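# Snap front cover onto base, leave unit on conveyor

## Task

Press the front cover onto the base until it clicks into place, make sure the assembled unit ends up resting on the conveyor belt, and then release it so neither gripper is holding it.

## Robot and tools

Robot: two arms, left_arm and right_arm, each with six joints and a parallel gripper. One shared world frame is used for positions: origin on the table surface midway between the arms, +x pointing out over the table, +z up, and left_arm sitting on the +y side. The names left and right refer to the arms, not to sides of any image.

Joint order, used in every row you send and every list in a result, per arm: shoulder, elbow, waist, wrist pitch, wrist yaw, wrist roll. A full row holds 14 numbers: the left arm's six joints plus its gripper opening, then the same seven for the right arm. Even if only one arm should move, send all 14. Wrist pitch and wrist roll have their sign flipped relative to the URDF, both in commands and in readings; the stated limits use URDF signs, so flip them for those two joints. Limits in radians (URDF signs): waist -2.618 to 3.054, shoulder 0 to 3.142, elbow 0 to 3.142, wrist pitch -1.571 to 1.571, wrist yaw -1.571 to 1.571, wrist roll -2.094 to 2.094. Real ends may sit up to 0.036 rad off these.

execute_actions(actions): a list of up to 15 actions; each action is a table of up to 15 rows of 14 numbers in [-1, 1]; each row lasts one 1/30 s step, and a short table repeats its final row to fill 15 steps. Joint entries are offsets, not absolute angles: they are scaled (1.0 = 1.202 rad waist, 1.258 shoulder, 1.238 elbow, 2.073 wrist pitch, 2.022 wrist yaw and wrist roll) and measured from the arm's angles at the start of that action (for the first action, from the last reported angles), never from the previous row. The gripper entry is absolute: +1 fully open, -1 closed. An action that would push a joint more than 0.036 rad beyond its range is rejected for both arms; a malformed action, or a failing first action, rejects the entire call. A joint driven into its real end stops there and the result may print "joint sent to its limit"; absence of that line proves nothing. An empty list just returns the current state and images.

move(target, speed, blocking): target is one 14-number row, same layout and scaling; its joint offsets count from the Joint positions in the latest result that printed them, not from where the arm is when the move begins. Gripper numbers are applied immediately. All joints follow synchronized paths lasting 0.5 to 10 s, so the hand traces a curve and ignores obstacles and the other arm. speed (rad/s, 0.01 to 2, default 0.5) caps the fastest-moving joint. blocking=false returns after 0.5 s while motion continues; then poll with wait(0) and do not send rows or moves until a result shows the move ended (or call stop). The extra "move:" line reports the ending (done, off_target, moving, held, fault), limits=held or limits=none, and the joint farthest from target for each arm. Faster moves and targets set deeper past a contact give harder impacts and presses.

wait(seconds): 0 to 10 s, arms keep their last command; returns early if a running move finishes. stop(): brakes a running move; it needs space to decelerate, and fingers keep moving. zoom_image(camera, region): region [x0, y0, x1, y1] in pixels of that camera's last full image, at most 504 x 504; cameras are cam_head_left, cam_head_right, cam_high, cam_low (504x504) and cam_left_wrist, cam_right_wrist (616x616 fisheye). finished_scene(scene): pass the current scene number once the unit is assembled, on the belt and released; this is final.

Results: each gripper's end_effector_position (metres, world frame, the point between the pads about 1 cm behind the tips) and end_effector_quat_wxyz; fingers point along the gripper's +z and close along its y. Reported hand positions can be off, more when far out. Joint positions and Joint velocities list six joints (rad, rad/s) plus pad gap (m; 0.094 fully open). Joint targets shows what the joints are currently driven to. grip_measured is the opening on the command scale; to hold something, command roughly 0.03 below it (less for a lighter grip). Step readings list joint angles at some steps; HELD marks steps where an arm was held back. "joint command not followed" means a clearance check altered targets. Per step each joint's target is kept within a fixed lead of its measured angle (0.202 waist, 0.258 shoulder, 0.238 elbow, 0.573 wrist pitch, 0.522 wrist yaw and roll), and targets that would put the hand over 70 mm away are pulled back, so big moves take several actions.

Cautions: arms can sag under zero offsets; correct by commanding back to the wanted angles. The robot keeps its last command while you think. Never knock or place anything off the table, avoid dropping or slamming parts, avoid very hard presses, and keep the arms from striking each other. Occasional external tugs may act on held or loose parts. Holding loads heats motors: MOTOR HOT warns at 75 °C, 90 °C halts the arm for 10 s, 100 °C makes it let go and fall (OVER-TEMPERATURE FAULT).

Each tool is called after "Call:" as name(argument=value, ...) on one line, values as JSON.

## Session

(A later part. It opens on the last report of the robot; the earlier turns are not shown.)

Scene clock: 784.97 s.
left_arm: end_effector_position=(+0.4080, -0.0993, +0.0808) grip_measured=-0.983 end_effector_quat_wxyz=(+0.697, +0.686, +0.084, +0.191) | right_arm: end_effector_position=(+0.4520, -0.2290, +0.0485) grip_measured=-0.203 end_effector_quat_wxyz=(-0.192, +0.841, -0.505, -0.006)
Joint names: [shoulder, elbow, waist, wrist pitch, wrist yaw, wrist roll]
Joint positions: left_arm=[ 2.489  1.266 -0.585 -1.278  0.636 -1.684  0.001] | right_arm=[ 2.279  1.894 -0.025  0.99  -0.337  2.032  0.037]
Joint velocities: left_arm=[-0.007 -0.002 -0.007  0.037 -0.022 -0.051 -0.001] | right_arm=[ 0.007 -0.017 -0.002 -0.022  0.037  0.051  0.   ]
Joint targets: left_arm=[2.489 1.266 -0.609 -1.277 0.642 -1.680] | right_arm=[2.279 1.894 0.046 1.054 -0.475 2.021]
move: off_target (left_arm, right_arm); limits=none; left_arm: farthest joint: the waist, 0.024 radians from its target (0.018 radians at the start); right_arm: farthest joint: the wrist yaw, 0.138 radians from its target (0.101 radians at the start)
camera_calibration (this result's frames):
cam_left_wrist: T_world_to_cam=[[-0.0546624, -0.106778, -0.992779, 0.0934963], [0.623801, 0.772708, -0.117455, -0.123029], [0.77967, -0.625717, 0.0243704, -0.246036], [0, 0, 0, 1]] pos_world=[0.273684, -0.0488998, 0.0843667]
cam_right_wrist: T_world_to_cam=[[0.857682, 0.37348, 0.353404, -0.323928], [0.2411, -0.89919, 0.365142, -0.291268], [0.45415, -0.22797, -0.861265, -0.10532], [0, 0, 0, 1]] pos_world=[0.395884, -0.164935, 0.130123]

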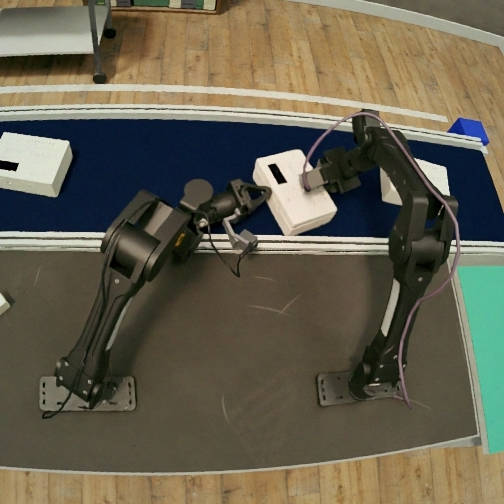

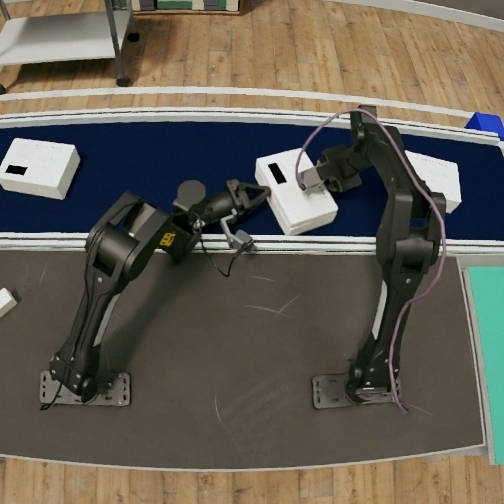

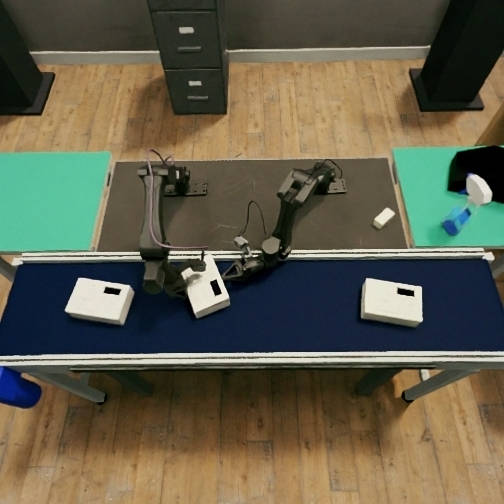

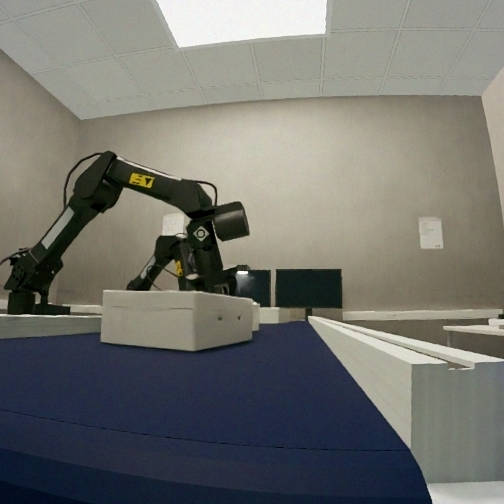

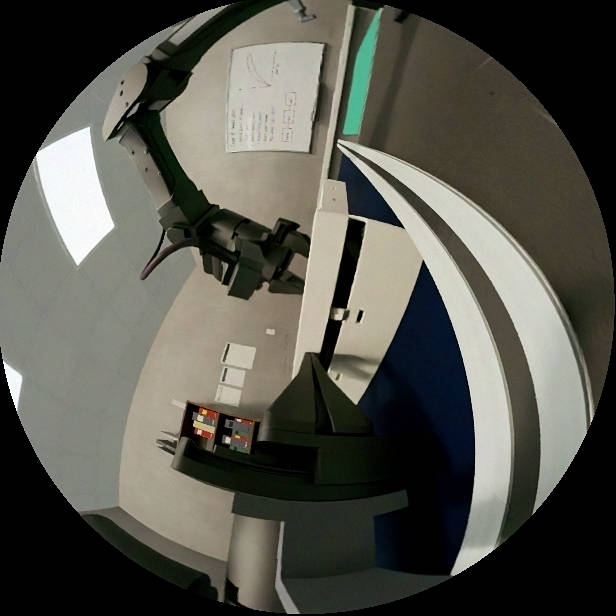

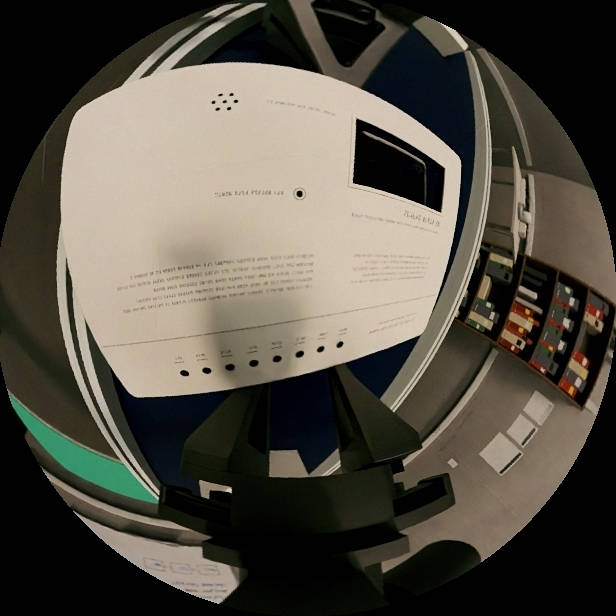

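Call:
move(target=[0,0,0,0,0,0,-1,0.03,0,-0.165,0,-0.23,0,-0.2], speed=0.3)

Call:
move(target=[0,0,0,0,0,0,-1,0.06,0,0,0,-0.01,0,-0.2], speed=0.1)

Call:
move(target=[0,0,-0.02,0,0,0,-1,0,0,0.11,0.02,-0.06,0,-0.2], speed=0.08)

Call:
zoom_image(camera="cam_left_wrist", region=[250,200,450,400])

Scene clock: 793.73 s.
left_arm: end_effector_position=(+0.4086, -0.0986, +0.0808) grip_measured=-0.983 end_effector_quat_wxyz=(+0.697, +0.686, +0.083, +0.193) | right_arm: end_effector_position=(+0.4600, -0.2579, +0.0798) grip_measured=-0.203 end_effector_quat_wxyz=(-0.375, +0.753, -0.533, -0.090)
Joint names: [shoulder, elbow, waist, wrist pitch, wrist yaw, wrist roll]
Joint positions: left_arm=[ 2.489  1.266 -0.584 -1.278  0.636 -1.687  0.001] | right_arm=[ 2.299  1.894 -0.219  0.982 -0.775  2.032  0.037]
Joint velocities: left_arm=[-0.007  0.002  0.007  0.022 -0.037  0.037 -0.   ] | right_arm=[ 0.007 -0.002  0.007  0.037 -0.007 -0.066 -0.   ]
Joint targets: left_arm=[2.489 1.266 -0.585 -1.278 0.636 -1.684] | right_arm=[2.317 1.894 -0.224 0.990 -0.802 2.032]
move: off_target (right_arm); limits=none; left_arm: farthest joint: the wrist roll, 0.003 radians from its target (0.000 radians at the start); right_arm: farthest joint: the wrist yaw, 0.027 radians from its target (0.465 radians at the start)
camera_calibration (this result's frames):
cam_left_wrist: T_world_to_cam=[[-0.0513337, -0.105574, -0.993086, 0.0923849], [0.62287, 0.773905, -0.11447, -0.12367], [0.780639, -0.62444, 0.0260315, -0.246483], [0, 0, 0, 1]] pos_world=[0.274187, -0.0484515, 0.084006]
cam_right_wrist: T_world_to_cam=[[0.869834, 0.095809, 0.483952, -0.418694], [0.132135, -0.990366, -0.0414283, -0.271536], [0.475321, 0.0999826, -0.874113, -0.0127295], [0, 0, 0, 1]] pos_world=[0.406124, -0.227532, 0.180252]

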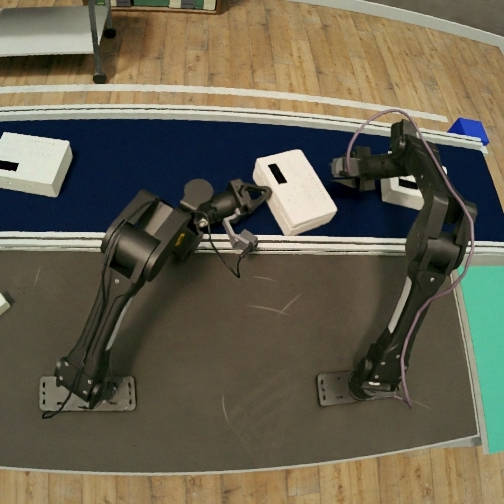

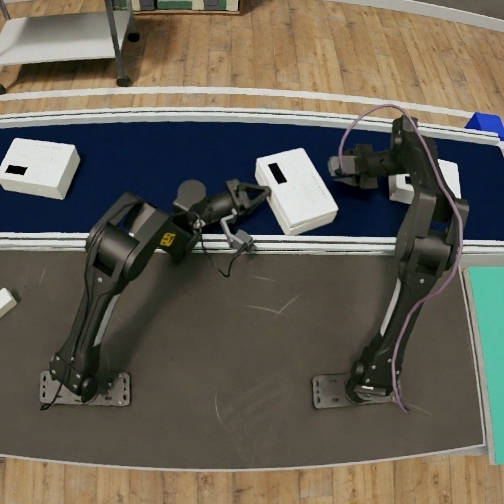

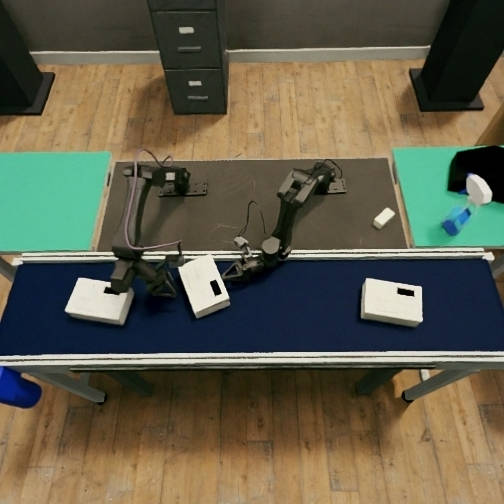

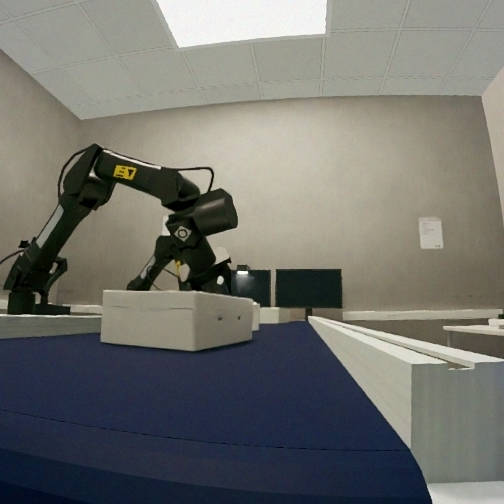

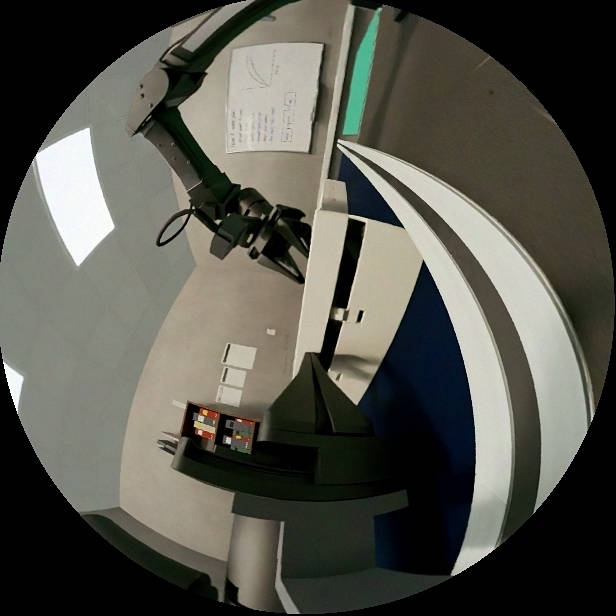

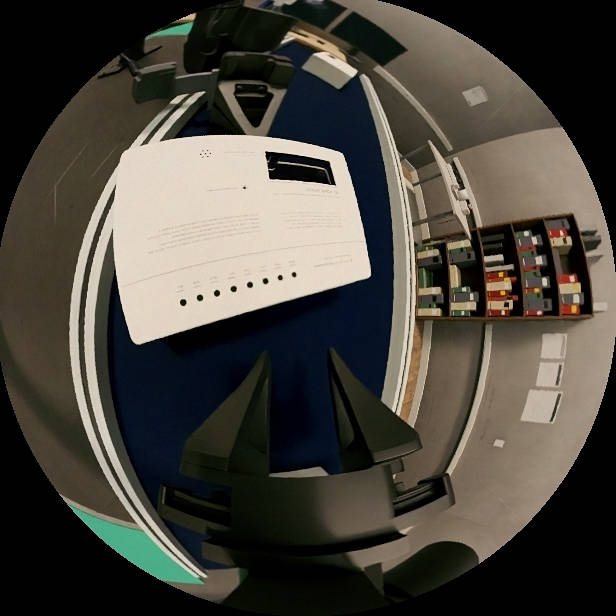

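Scene clock: 794.83 s.
left_arm: end_effector_position=(+0.4086, -0.0986, +0.0808) grip_measured=-0.983 end_effector_quat_wxyz=(+0.696, +0.686, +0.082, +0.194) | right_arm: end_effector_position=(+0.4580, -0.2577, +0.0517) grip_measured=-0.203 end_effector_quat_wxyz=(-0.364, +0.748, -0.543, -0.112)
Joint names: [shoulder, elbow, waist, wrist pitch, wrist yaw, wrist roll]
Joint positions: left_arm=[ 2.489  1.266 -0.584 -1.278  0.636 -1.691  0.001] | right_arm=[ 2.36   1.894 -0.219  0.975 -0.773  2.032  0.037]
Joint velocities: left_arm=[ 0.017  0.002  0.012  0.066  0.066 -0.022  0.001] | right_arm=[ 0.017 -0.012  0.007  0.037  0.051 -0.007 -0.   ]
Joint targets: left_arm=[2.489 1.266 -0.584 -1.278 0.636 -1.687] | right_arm=[2.375 1.894 -0.219 0.982 -0.795 2.032]
move: off_target (right_arm); limits=none; left_arm: farthest joint: the wrist roll, 0.004 radians from its target (0.000 radians at the start); right_arm: farthest joint: the wrist yaw, 0.022 radians from its target (0.020 radians at the start)
camera_calibration (this result's frames):
cam_left_wrist: T_world_to_cam=[[-0.0481673, -0.104285, -0.99338, 0.0912421], [0.623111, 0.774148, -0.111484, -0.123985], [0.780649, -0.624356, 0.0276927, -0.246613], [0, 0, 0, 1]] pos_world=[0.274169, -0.0484759, 0.0836452]
cam_right_wrist: T_world_to_cam=[[0.894674, 0.091455, 0.437258, -0.41351], [0.129183, -0.989966, -0.0572641, -0.270028], [0.427633, 0.107719, -0.897511, -0.0113247], [0, 0, 0, 1]] pos_world=[0.409682, -0.228281, 0.155184]

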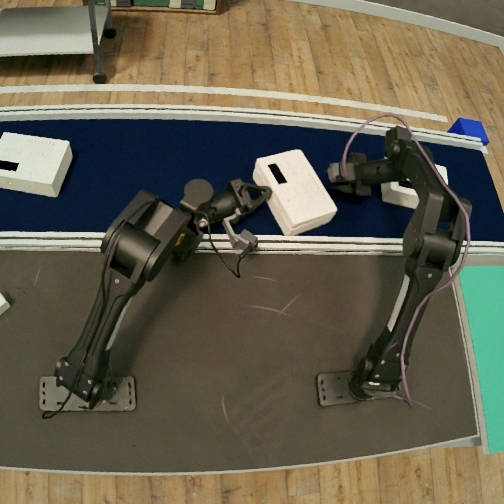

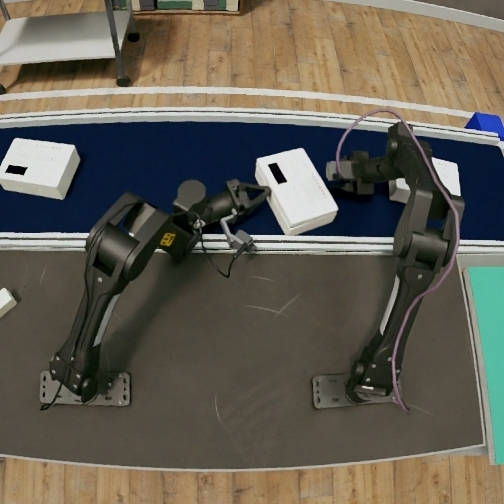

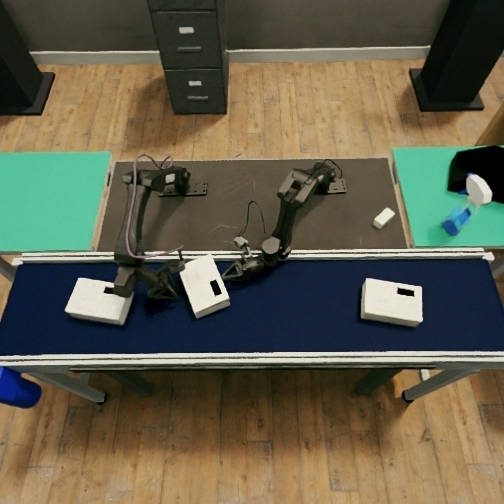

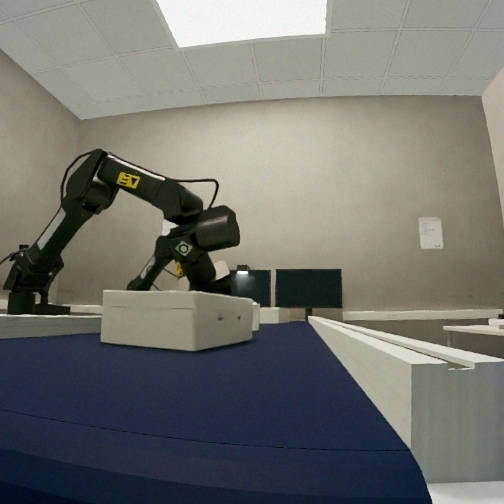

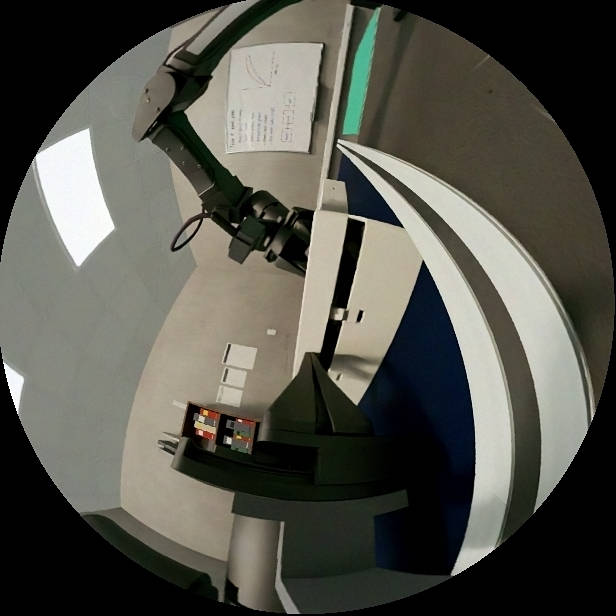

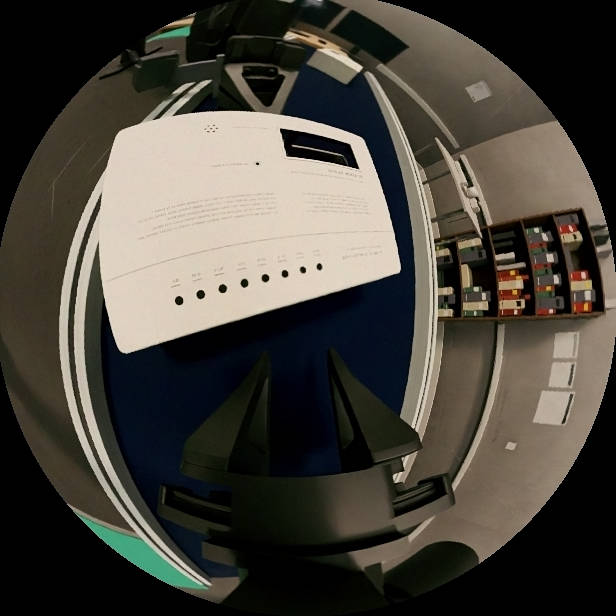

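Scene clock: 796.80 s.
left_arm: end_effector_position=(+0.4085, -0.0986, +0.0811) grip_measured=-0.983 end_effector_quat_wxyz=(+0.696, +0.686, +0.081, +0.195) | right_arm: end_effector_position=(+0.4610, -0.2259, +0.0525) grip_measured=-0.203 end_effector_quat_wxyz=(-0.367, +0.772, -0.508, -0.109)
Joint names: [shoulder, elbow, waist, wrist pitch, wrist yaw, wrist roll]
Joint positions: left_arm=[ 2.489  1.266 -0.584 -1.279  0.636 -1.694  0.001] | right_arm=[ 2.36   1.894 -0.152  0.944 -0.772  2.045  0.037]
Joint velocities: left_arm=[-0.012 -0.007  0.002  0.037 -0.066  0.051 -0.001] | right_arm=[-0.012 -0.002 -0.017  0.007  0.037 -0.081  0.   ]
Joint targets: left_arm=[2.489 1.266 -0.608 -1.278 0.636 -1.690] | right_arm=[2.360 1.894 -0.086 1.017 -0.895 2.032]
move: off_target (left_arm, right_arm); limits=none; left_arm: farthest joint: the waist, 0.024 radians from its target (0.024 radians at the start); right_arm: farthest joint: the wrist yaw, 0.122 radians from its target (0.121 radians at the start)
camera_calibration (this result's frames):
cam_left_wrist: T_world_to_cam=[[-0.0443792, -0.103728, -0.993615, 0.0900114], [0.623423, 0.774295, -0.108677, -0.124297], [0.780624, -0.624265, 0.0303037, -0.246799], [0, 0, 0, 1]] pos_world=[0.274141, -0.0484889, 0.0834074]
cam_right_wrist: T_world_to_cam=[[0.867361, 0.161882, 0.470616, -0.392688], [0.205405, -0.977765, -0.042238, -0.272067], [0.453314, 0.133302, -0.881327, -0.0222413], [0, 0, 0, 1]] pos_world=[0.406568, -0.199484, 0.153712]

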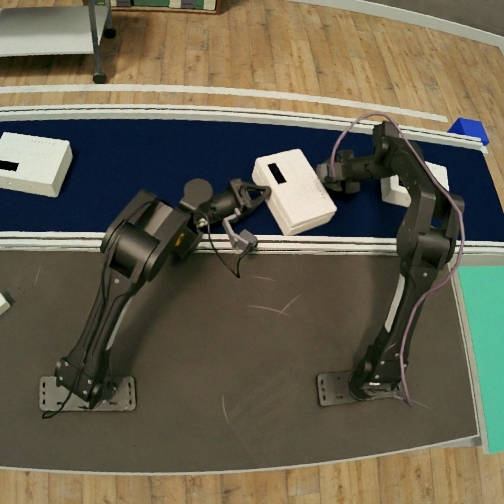

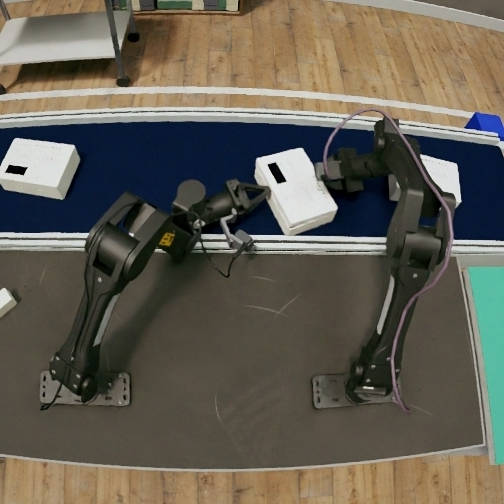

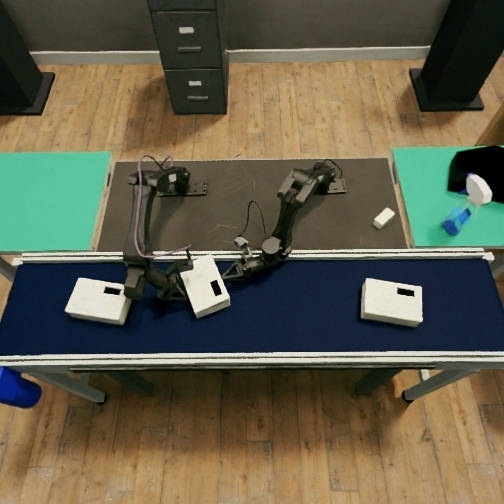

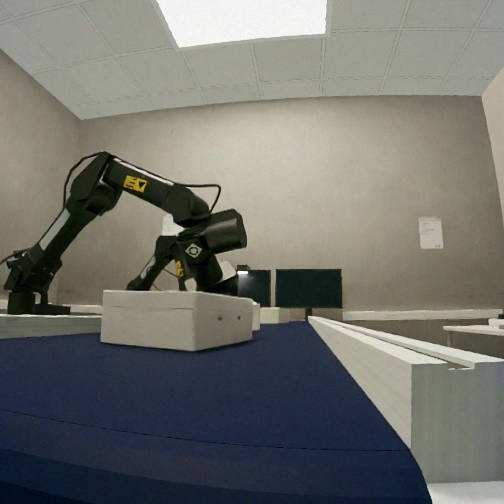

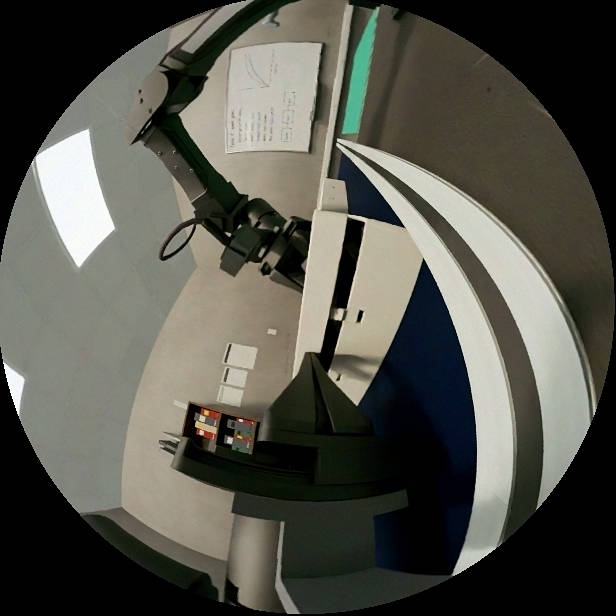

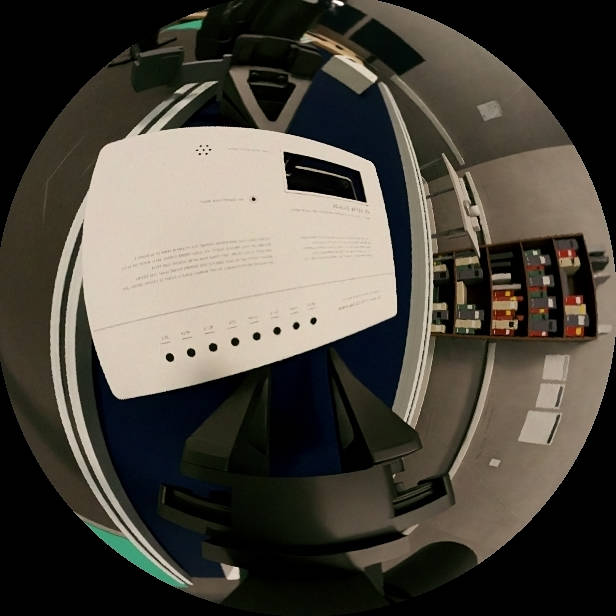

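Region (250, 200, 450, 400) of cam_left_wrist's 616x616 image, scaled by 2.520, with more detail than that image has.

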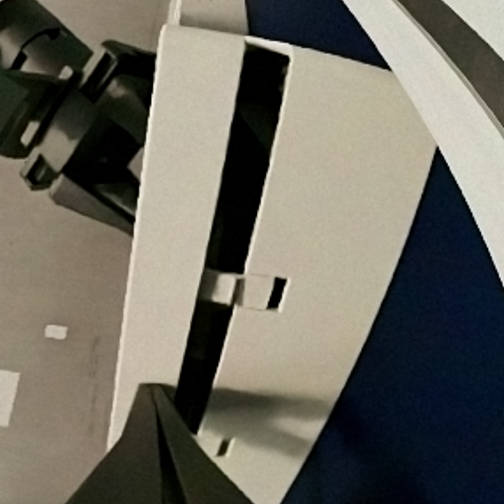

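Squeeze harder and drag down with left pitch.

Call:
execute_actions(actions=[[[0,0.02,-0.04,0.02,0,0.005,-1,0,0,0.08,0.05,-0.09,0,-0.2]],[[0.01,0.02,-0.045,0.05,0,0.005,-1,0,0,0.09,0.05,-0.1,0,-0.2]]])

Call:
zoom_image(camera="cam_left_wrist", region=[250,200,450,400])

Scene clock: 801.47 s.
left_arm: end_effector_position=(+0.4095, -0.0983, +0.0800) grip_measured=-0.984 end_effector_quat_wxyz=(+0.695, +0.687, +0.084, +0.196) | right_arm: end_effector_position=(+0.4640, -0.2216, +0.0523) grip_measured=-0.203 end_effector_quat_wxyz=(-0.369, +0.787, -0.486, -0.095)
Joint names: [shoulder, elbow, waist, wrist pitch, wrist yaw, wrist roll]
Joint positions: left_arm=[ 2.489  1.266 -0.584 -1.274  0.63  -1.694  0.001] | right_arm=[ 2.36   1.894 -0.141  0.926 -0.766  2.083  0.037]
Joint velocities: left_arm=[-0.007 -0.032 -0.012  0.037  0.007 -0.081  0.   ] | right_arm=[-0.007 -0.007  0.002  0.007 -0.007  0.007 -0.   ]
Joint targets: left_arm=[2.502 1.291 -0.638 -1.175 0.633 -1.684] | right_arm=[2.360 1.894 -0.038 1.042 -0.971 2.065]
Step readings (joint positions; steps 1 to 15: 1st action; 16 to 30: 2nd action):
0: left_arm=[2.489 1.266 -0.584 -1.279 0.636 -1.694] | right_arm=[2.360 1.894 -0.152 0.944 -0.772 2.045]
1: left_arm=[2.489 1.266 -0.584 -1.279 0.636 -1.694] | right_arm=[2.360 1.894 -0.150 0.945 -0.774 2.048]
2: left_arm=[2.489 1.266 -0.584 -1.279 0.636 -1.694] | right_arm=[2.360 1.894 -0.148 0.943 -0.772 2.052]
4: left_arm=[2.489 1.266 -0.584 -1.279 0.634 -1.694] | right_arm=[2.360 1.894 -0.146 0.939 -0.769 2.058]
8: left_arm=[2.489 1.266 -0.584 -1.279 0.634 -1.694] | right_arm=[2.360 1.894 -0.146 0.939 -0.769 2.063]
15: left_arm=[2.489 1.266 -0.584 -1.279 0.634 -1.694] | right_arm=[2.360 1.894 -0.146 0.939 -0.769 2.065]
16: left_arm=[2.489 1.266 -0.584 -1.275 0.633 -1.694] | right_arm=[2.360 1.894 -0.145 0.938 -0.769 2.069]
17: left_arm=[2.489 1.266 -0.584 -1.274 0.633 -1.694] | right_arm=[2.360 1.894 -0.143 0.935 -0.767 2.074]
19: left_arm=[2.489 1.266 -0.584 -1.274 0.632 -1.694] | right_arm=[2.360 1.894 -0.141 0.930 -0.766 2.080]
23: left_arm=[2.489 1.266 -0.584 -1.274 0.631 -1.694] | right_arm=[2.360 1.894 -0.141 0.927 -0.766 2.083]
30: Joint positions above
camera_calibration (this result's frames):
cam_left_wrist: T_world_to_cam=[[-0.0481954, -0.101668, -0.99365, 0.0908319], [0.618805, 0.777861, -0.109603, -0.122931], [0.784065, -0.620158, 0.0254235, -0.247895], [0, 0, 0, 1]] pos_world=[0.274814, -0.0488761, 0.0830838]
cam_right_wrist: T_world_to_cam=[[0.839385, 0.202008, 0.504604, -0.375746], [0.243015, -0.969891, -0.0159681, -0.285504], [0.486185, 0.13603, -0.863204, -0.0399415], [0, 0, 0, 1]] pos_world=[0.404196, -0.195571, 0.150566]

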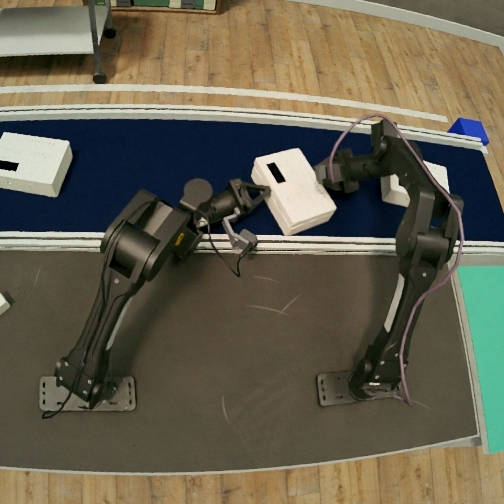

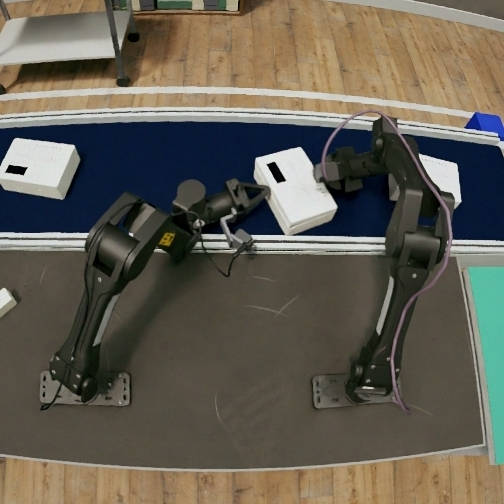

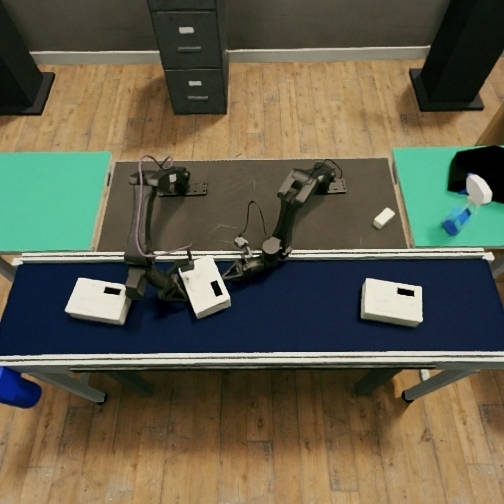

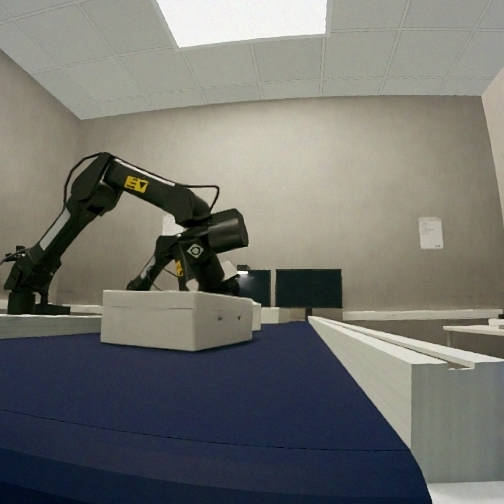

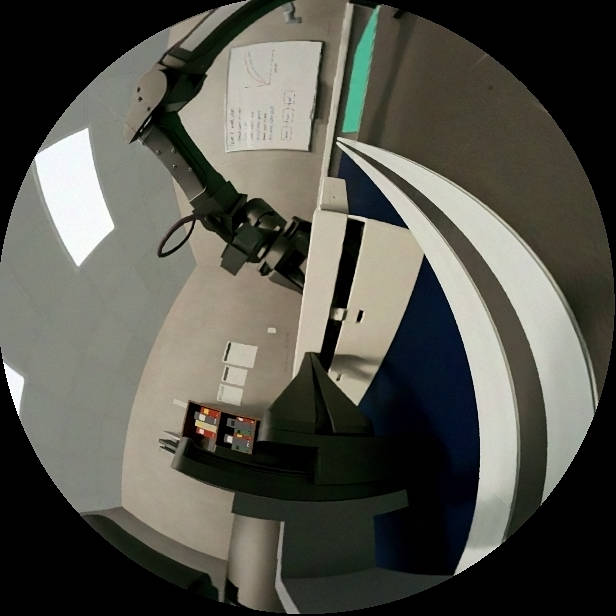

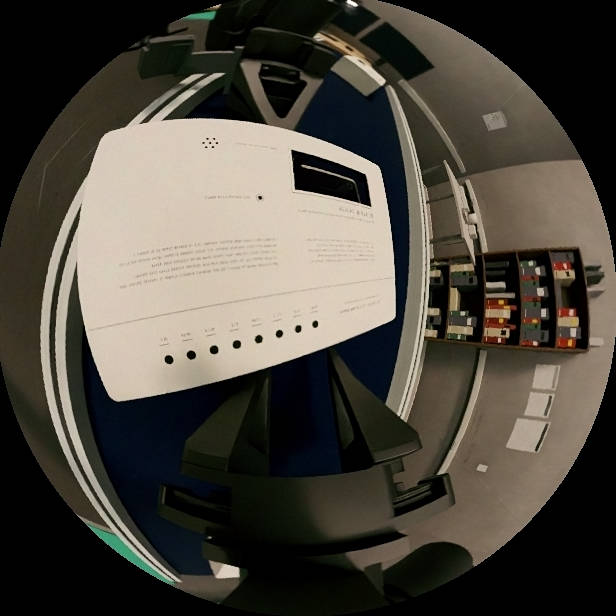

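Region (250, 200, 450, 400) of cam_left_wrist's 616x616 image, scaled by 2.520, with more detail than that image has.

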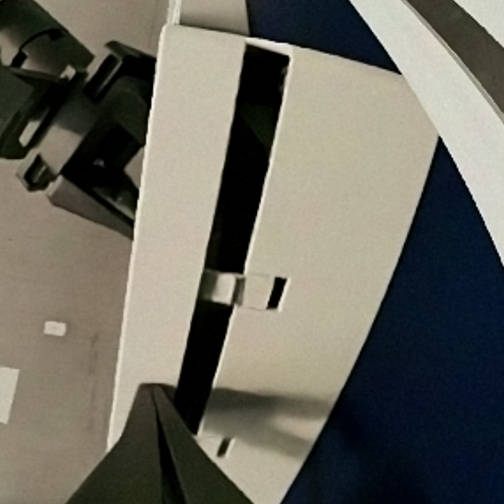

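Call:
execute_actions(actions=[[[0,0,0,0,0,0.005,-1,0,0,-0.03,0,-0.012,0,-1]],[[0,0,0,0,0,0.005,-1,-0.035,0,0,0.045,-0.012,0,-1]],[[0,0,0,0,0,0.005,-1,0,0,0.03,0,-0.012,0,-1]],[[0,0,-0.015,0,0,0.005,-1,0,0,0.035,0.02,-0.04,0,-1]],[[0,0,-0.015,0,0,0.005,-1,-0.035,0,0.035,0.02,-0.04,0,-1]]])

Call:
zoom_image(camera="cam_head_right", region=[240,140,350,250])

Scene clock: 815.43 s.
left_arm: end_effector_position=(+0.4107, -0.0968, +0.0813) grip_measured=-0.984 end_effector_quat_wxyz=(+0.696, +0.685, +0.083, +0.199) | right_arm: end_effector_position=(+0.4603, -0.2225, +0.0831) grip_measured=-0.992 end_effector_quat_wxyz=(-0.373, +0.790, -0.481, -0.079)
Joint names: [shoulder, elbow, waist, wrist pitch, wrist yaw, wrist roll]
Joint positions: left_arm=[ 2.49   1.266 -0.581 -1.281  0.629 -1.694  0.001] | right_arm=[ 2.289  1.894 -0.141  0.964 -0.758  2.083  0.   ]
Joint velocities: left_arm=[-0.027 -0.002 -0.007  0.037  0.007  0.007 -0.001] | right_arm=[-0.007 -0.022 -0.002  0.022 -0.022  0.022 -0.001]
Joint targets: left_arm=[2.490 1.266 -0.599 -1.277 0.630 -1.684] | right_arm=[2.279 1.894 -0.103 1.011 -0.841 2.083]
Step readings (joint positions; steps 1 to 15: 1st action; 16 to 30: 2nd action; 31 to 45: 3rd action; 46 to 60: 4th action; 61 to 75: 5th action):
0: left_arm=[2.489 1.266 -0.584 -1.274 0.630 -1.694] | right_arm=[2.360 1.894 -0.141 0.925 -0.766 2.083]
1: left_arm=[2.489 1.266 -0.581 -1.276 0.630 -1.694] | right_arm=[2.360 1.894 -0.149 0.920 -0.760 2.083]
2: left_arm=[2.489 1.266 -0.581 -1.276 0.630 -1.694] | right_arm=[2.360 1.894 -0.152 0.920 -0.762 2.083]
4: left_arm=[2.490 1.266 -0.581 -1.276 0.630 -1.694] | right_arm=[2.360 1.894 -0.161 0.920 -0.762 2.083]
8: left_arm=[2.490 1.266 -0.581 -1.276 0.630 -1.694] | right_arm=[2.360 1.894 -0.174 0.919 -0.763 2.083]
15: left_arm=[2.490 1.266 -0.581 -1.276 0.630 -1.694] | right_arm=[2.360 1.894 -0.174 0.918 -0.764 2.083]
16: left_arm=[2.490 1.266 -0.581 -1.276 0.630 -1.694] | right_arm=[2.358 1.894 -0.174 0.925 -0.764 2.083]
17: left_arm=[2.490 1.266 -0.581 -1.276 0.630 -1.694] | right_arm=[2.355 1.894 -0.174 0.939 -0.764 2.083]
19: left_arm=[2.490 1.266 -0.581 -1.276 0.630 -1.694] | right_arm=[2.343 1.894 -0.174 0.958 -0.764 2.083]
23: left_arm=[2.490 1.266 -0.581 -1.276 0.630 -1.694] | right_arm=[2.325 1.894 -0.174 0.975 -0.765 2.083]
30: left_arm=[2.490 1.266 -0.581 -1.276 0.630 -1.694] | right_arm=[2.323 1.894 -0.174 0.984 -0.765 2.083]
31: left_arm=[2.490 1.266 -0.581 -1.276 0.630 -1.694] | right_arm=[2.323 1.894 -0.172 0.983 -0.765 2.083]
32: left_arm=[2.490 1.266 -0.581 -1.276 0.630 -1.694] | right_arm=[2.323 1.894 -0.168 0.983 -0.765 2.083]
34: left_arm=[2.490 1.266 -0.581 -1.276 0.630 -1.694] | right_arm=[2.323 1.894 -0.157 0.980 -0.765 2.083]
38: left_arm=[2.490 1.266 -0.581 -1.277 0.630 -1.694] | right_arm=[2.323 1.894 -0.148 0.972 -0.759 2.083]
45: left_arm=[2.490 1.266 -0.581 -1.277 0.630 -1.694] | right_arm=[2.323 1.894 -0.148 0.972 -0.759 2.083]
46: left_arm=[2.490 1.266 -0.581 -1.277 0.630 -1.694] | right_arm=[2.323 1.894 -0.146 0.972 -0.761 2.083]
47: left_arm=[2.490 1.266 -0.581 -1.277 0.630 -1.694] | right_arm=[2.323 1.894 -0.146 0.971 -0.761 2.083]
49: left_arm=[2.490 1.266 -0.581 -1.277 0.630 -1.694] | right_arm=[2.323 1.894 -0.145 0.969 -0.760 2.083]
53: left_arm=[2.490 1.266 -0.581 -1.277 0.630 -1.694] | right_arm=[2.323 1.894 -0.145 0.969 -0.760 2.083]
60: left_arm=[2.490 1.266 -0.581 -1.277 0.630 -1.694] | right_arm=[2.323 1.894 -0.145 0.969 -0.760 2.083]
61: left_arm=[2.490 1.266 -0.581 -1.277 0.630 -1.694] | right_arm=[2.321 1.894 -0.145 0.969 -0.760 2.083]
62: left_arm=[2.490 1.266 -0.581 -1.277 0.630 -1.694] | right_arm=[2.318 1.894 -0.145 0.969 -0.759 2.083]
64: left_arm=[2.490 1.266 -0.581 -1.279 0.630 -1.694] | right_arm=[2.308 1.894 -0.143 0.967 -0.758 2.083]
68: left_arm=[2.490 1.266 -0.581 -1.281 0.629 -1.694] | right_arm=[2.291 1.894 -0.142 0.965 -0.758 2.083]
75: Joint positions above
camera_calibration (this result's frames):
cam_left_wrist: T_world_to_cam=[[-0.0423044, -0.105204, -0.99355, 0.0895219], [0.616439, 0.779847, -0.108823, -0.123596], [0.786266, -0.617067, 0.0318608, -0.249118], [0, 0, 0, 1]] pos_world=[0.275849, -0.0479182, 0.0834316]
cam_right_wrist: T_world_to_cam=[[0.82305, 0.206189, 0.529221, -0.381656], [0.241391, -0.970424, 0.00267136, -0.2859], [0.51412, 0.12555, -0.84848, -0.0278957], [0, 0, 0, 1]] pos_world=[0.397477, -0.195249, 0.179075]

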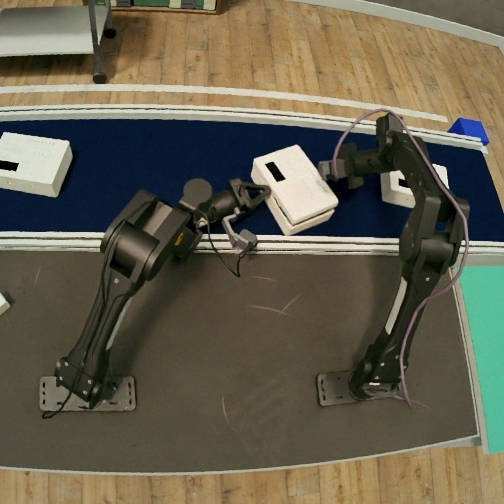

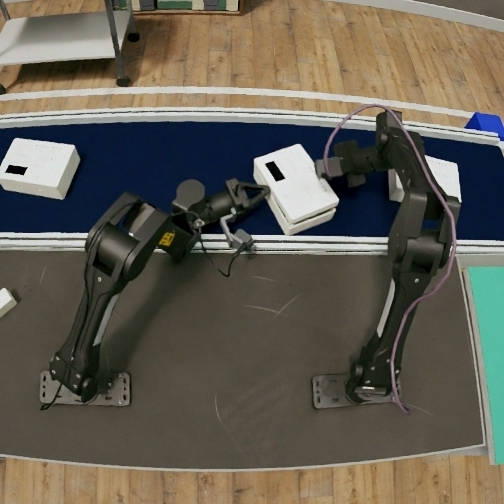

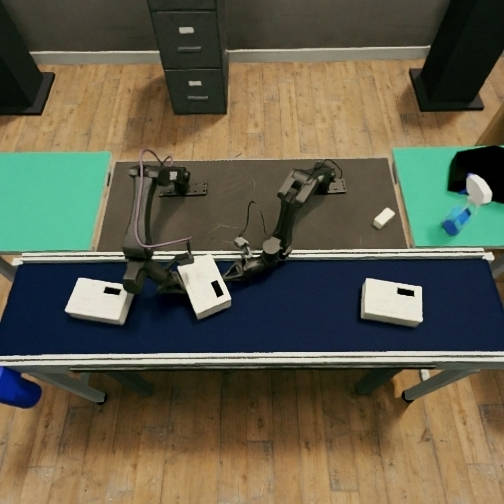

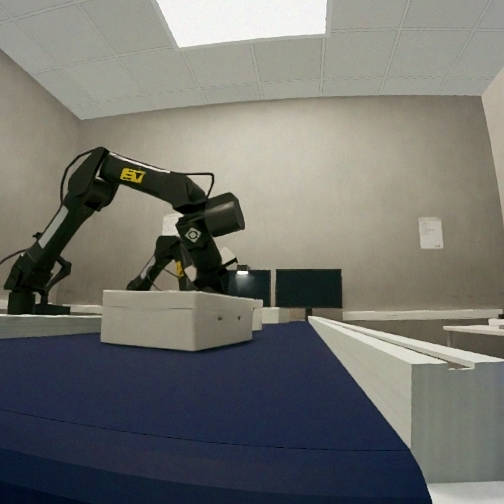

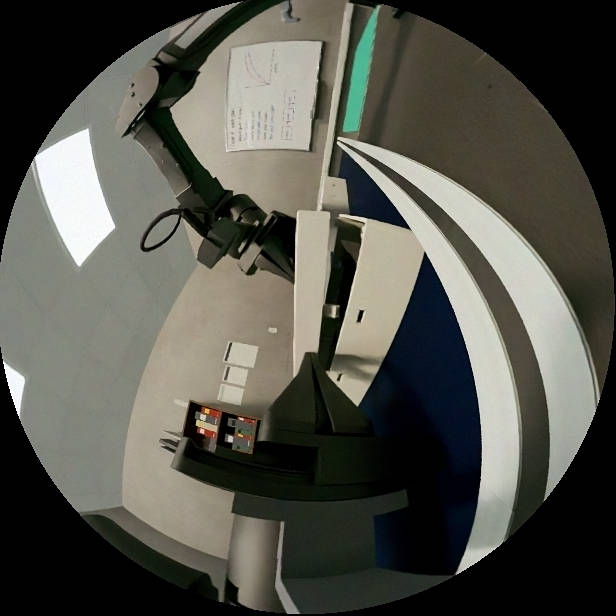

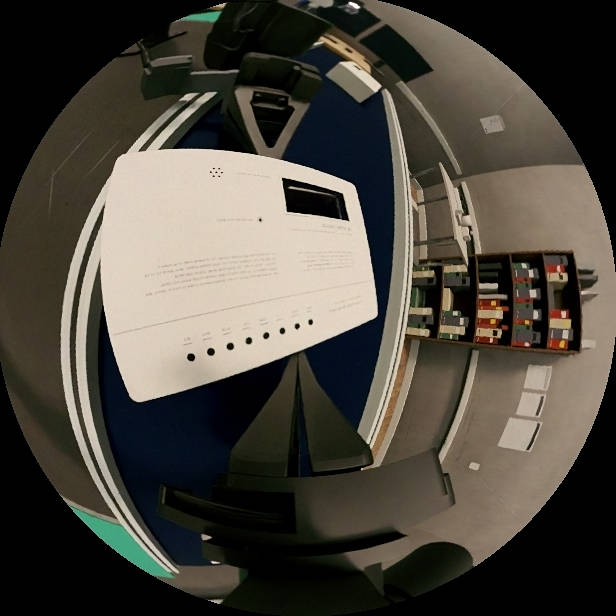

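Region (240, 140, 350, 250) of cam_head_right's 504x504 image, scaled by 4.582, with more detail than that image has.

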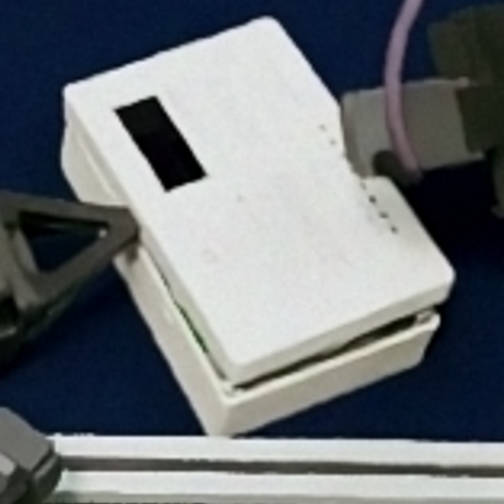

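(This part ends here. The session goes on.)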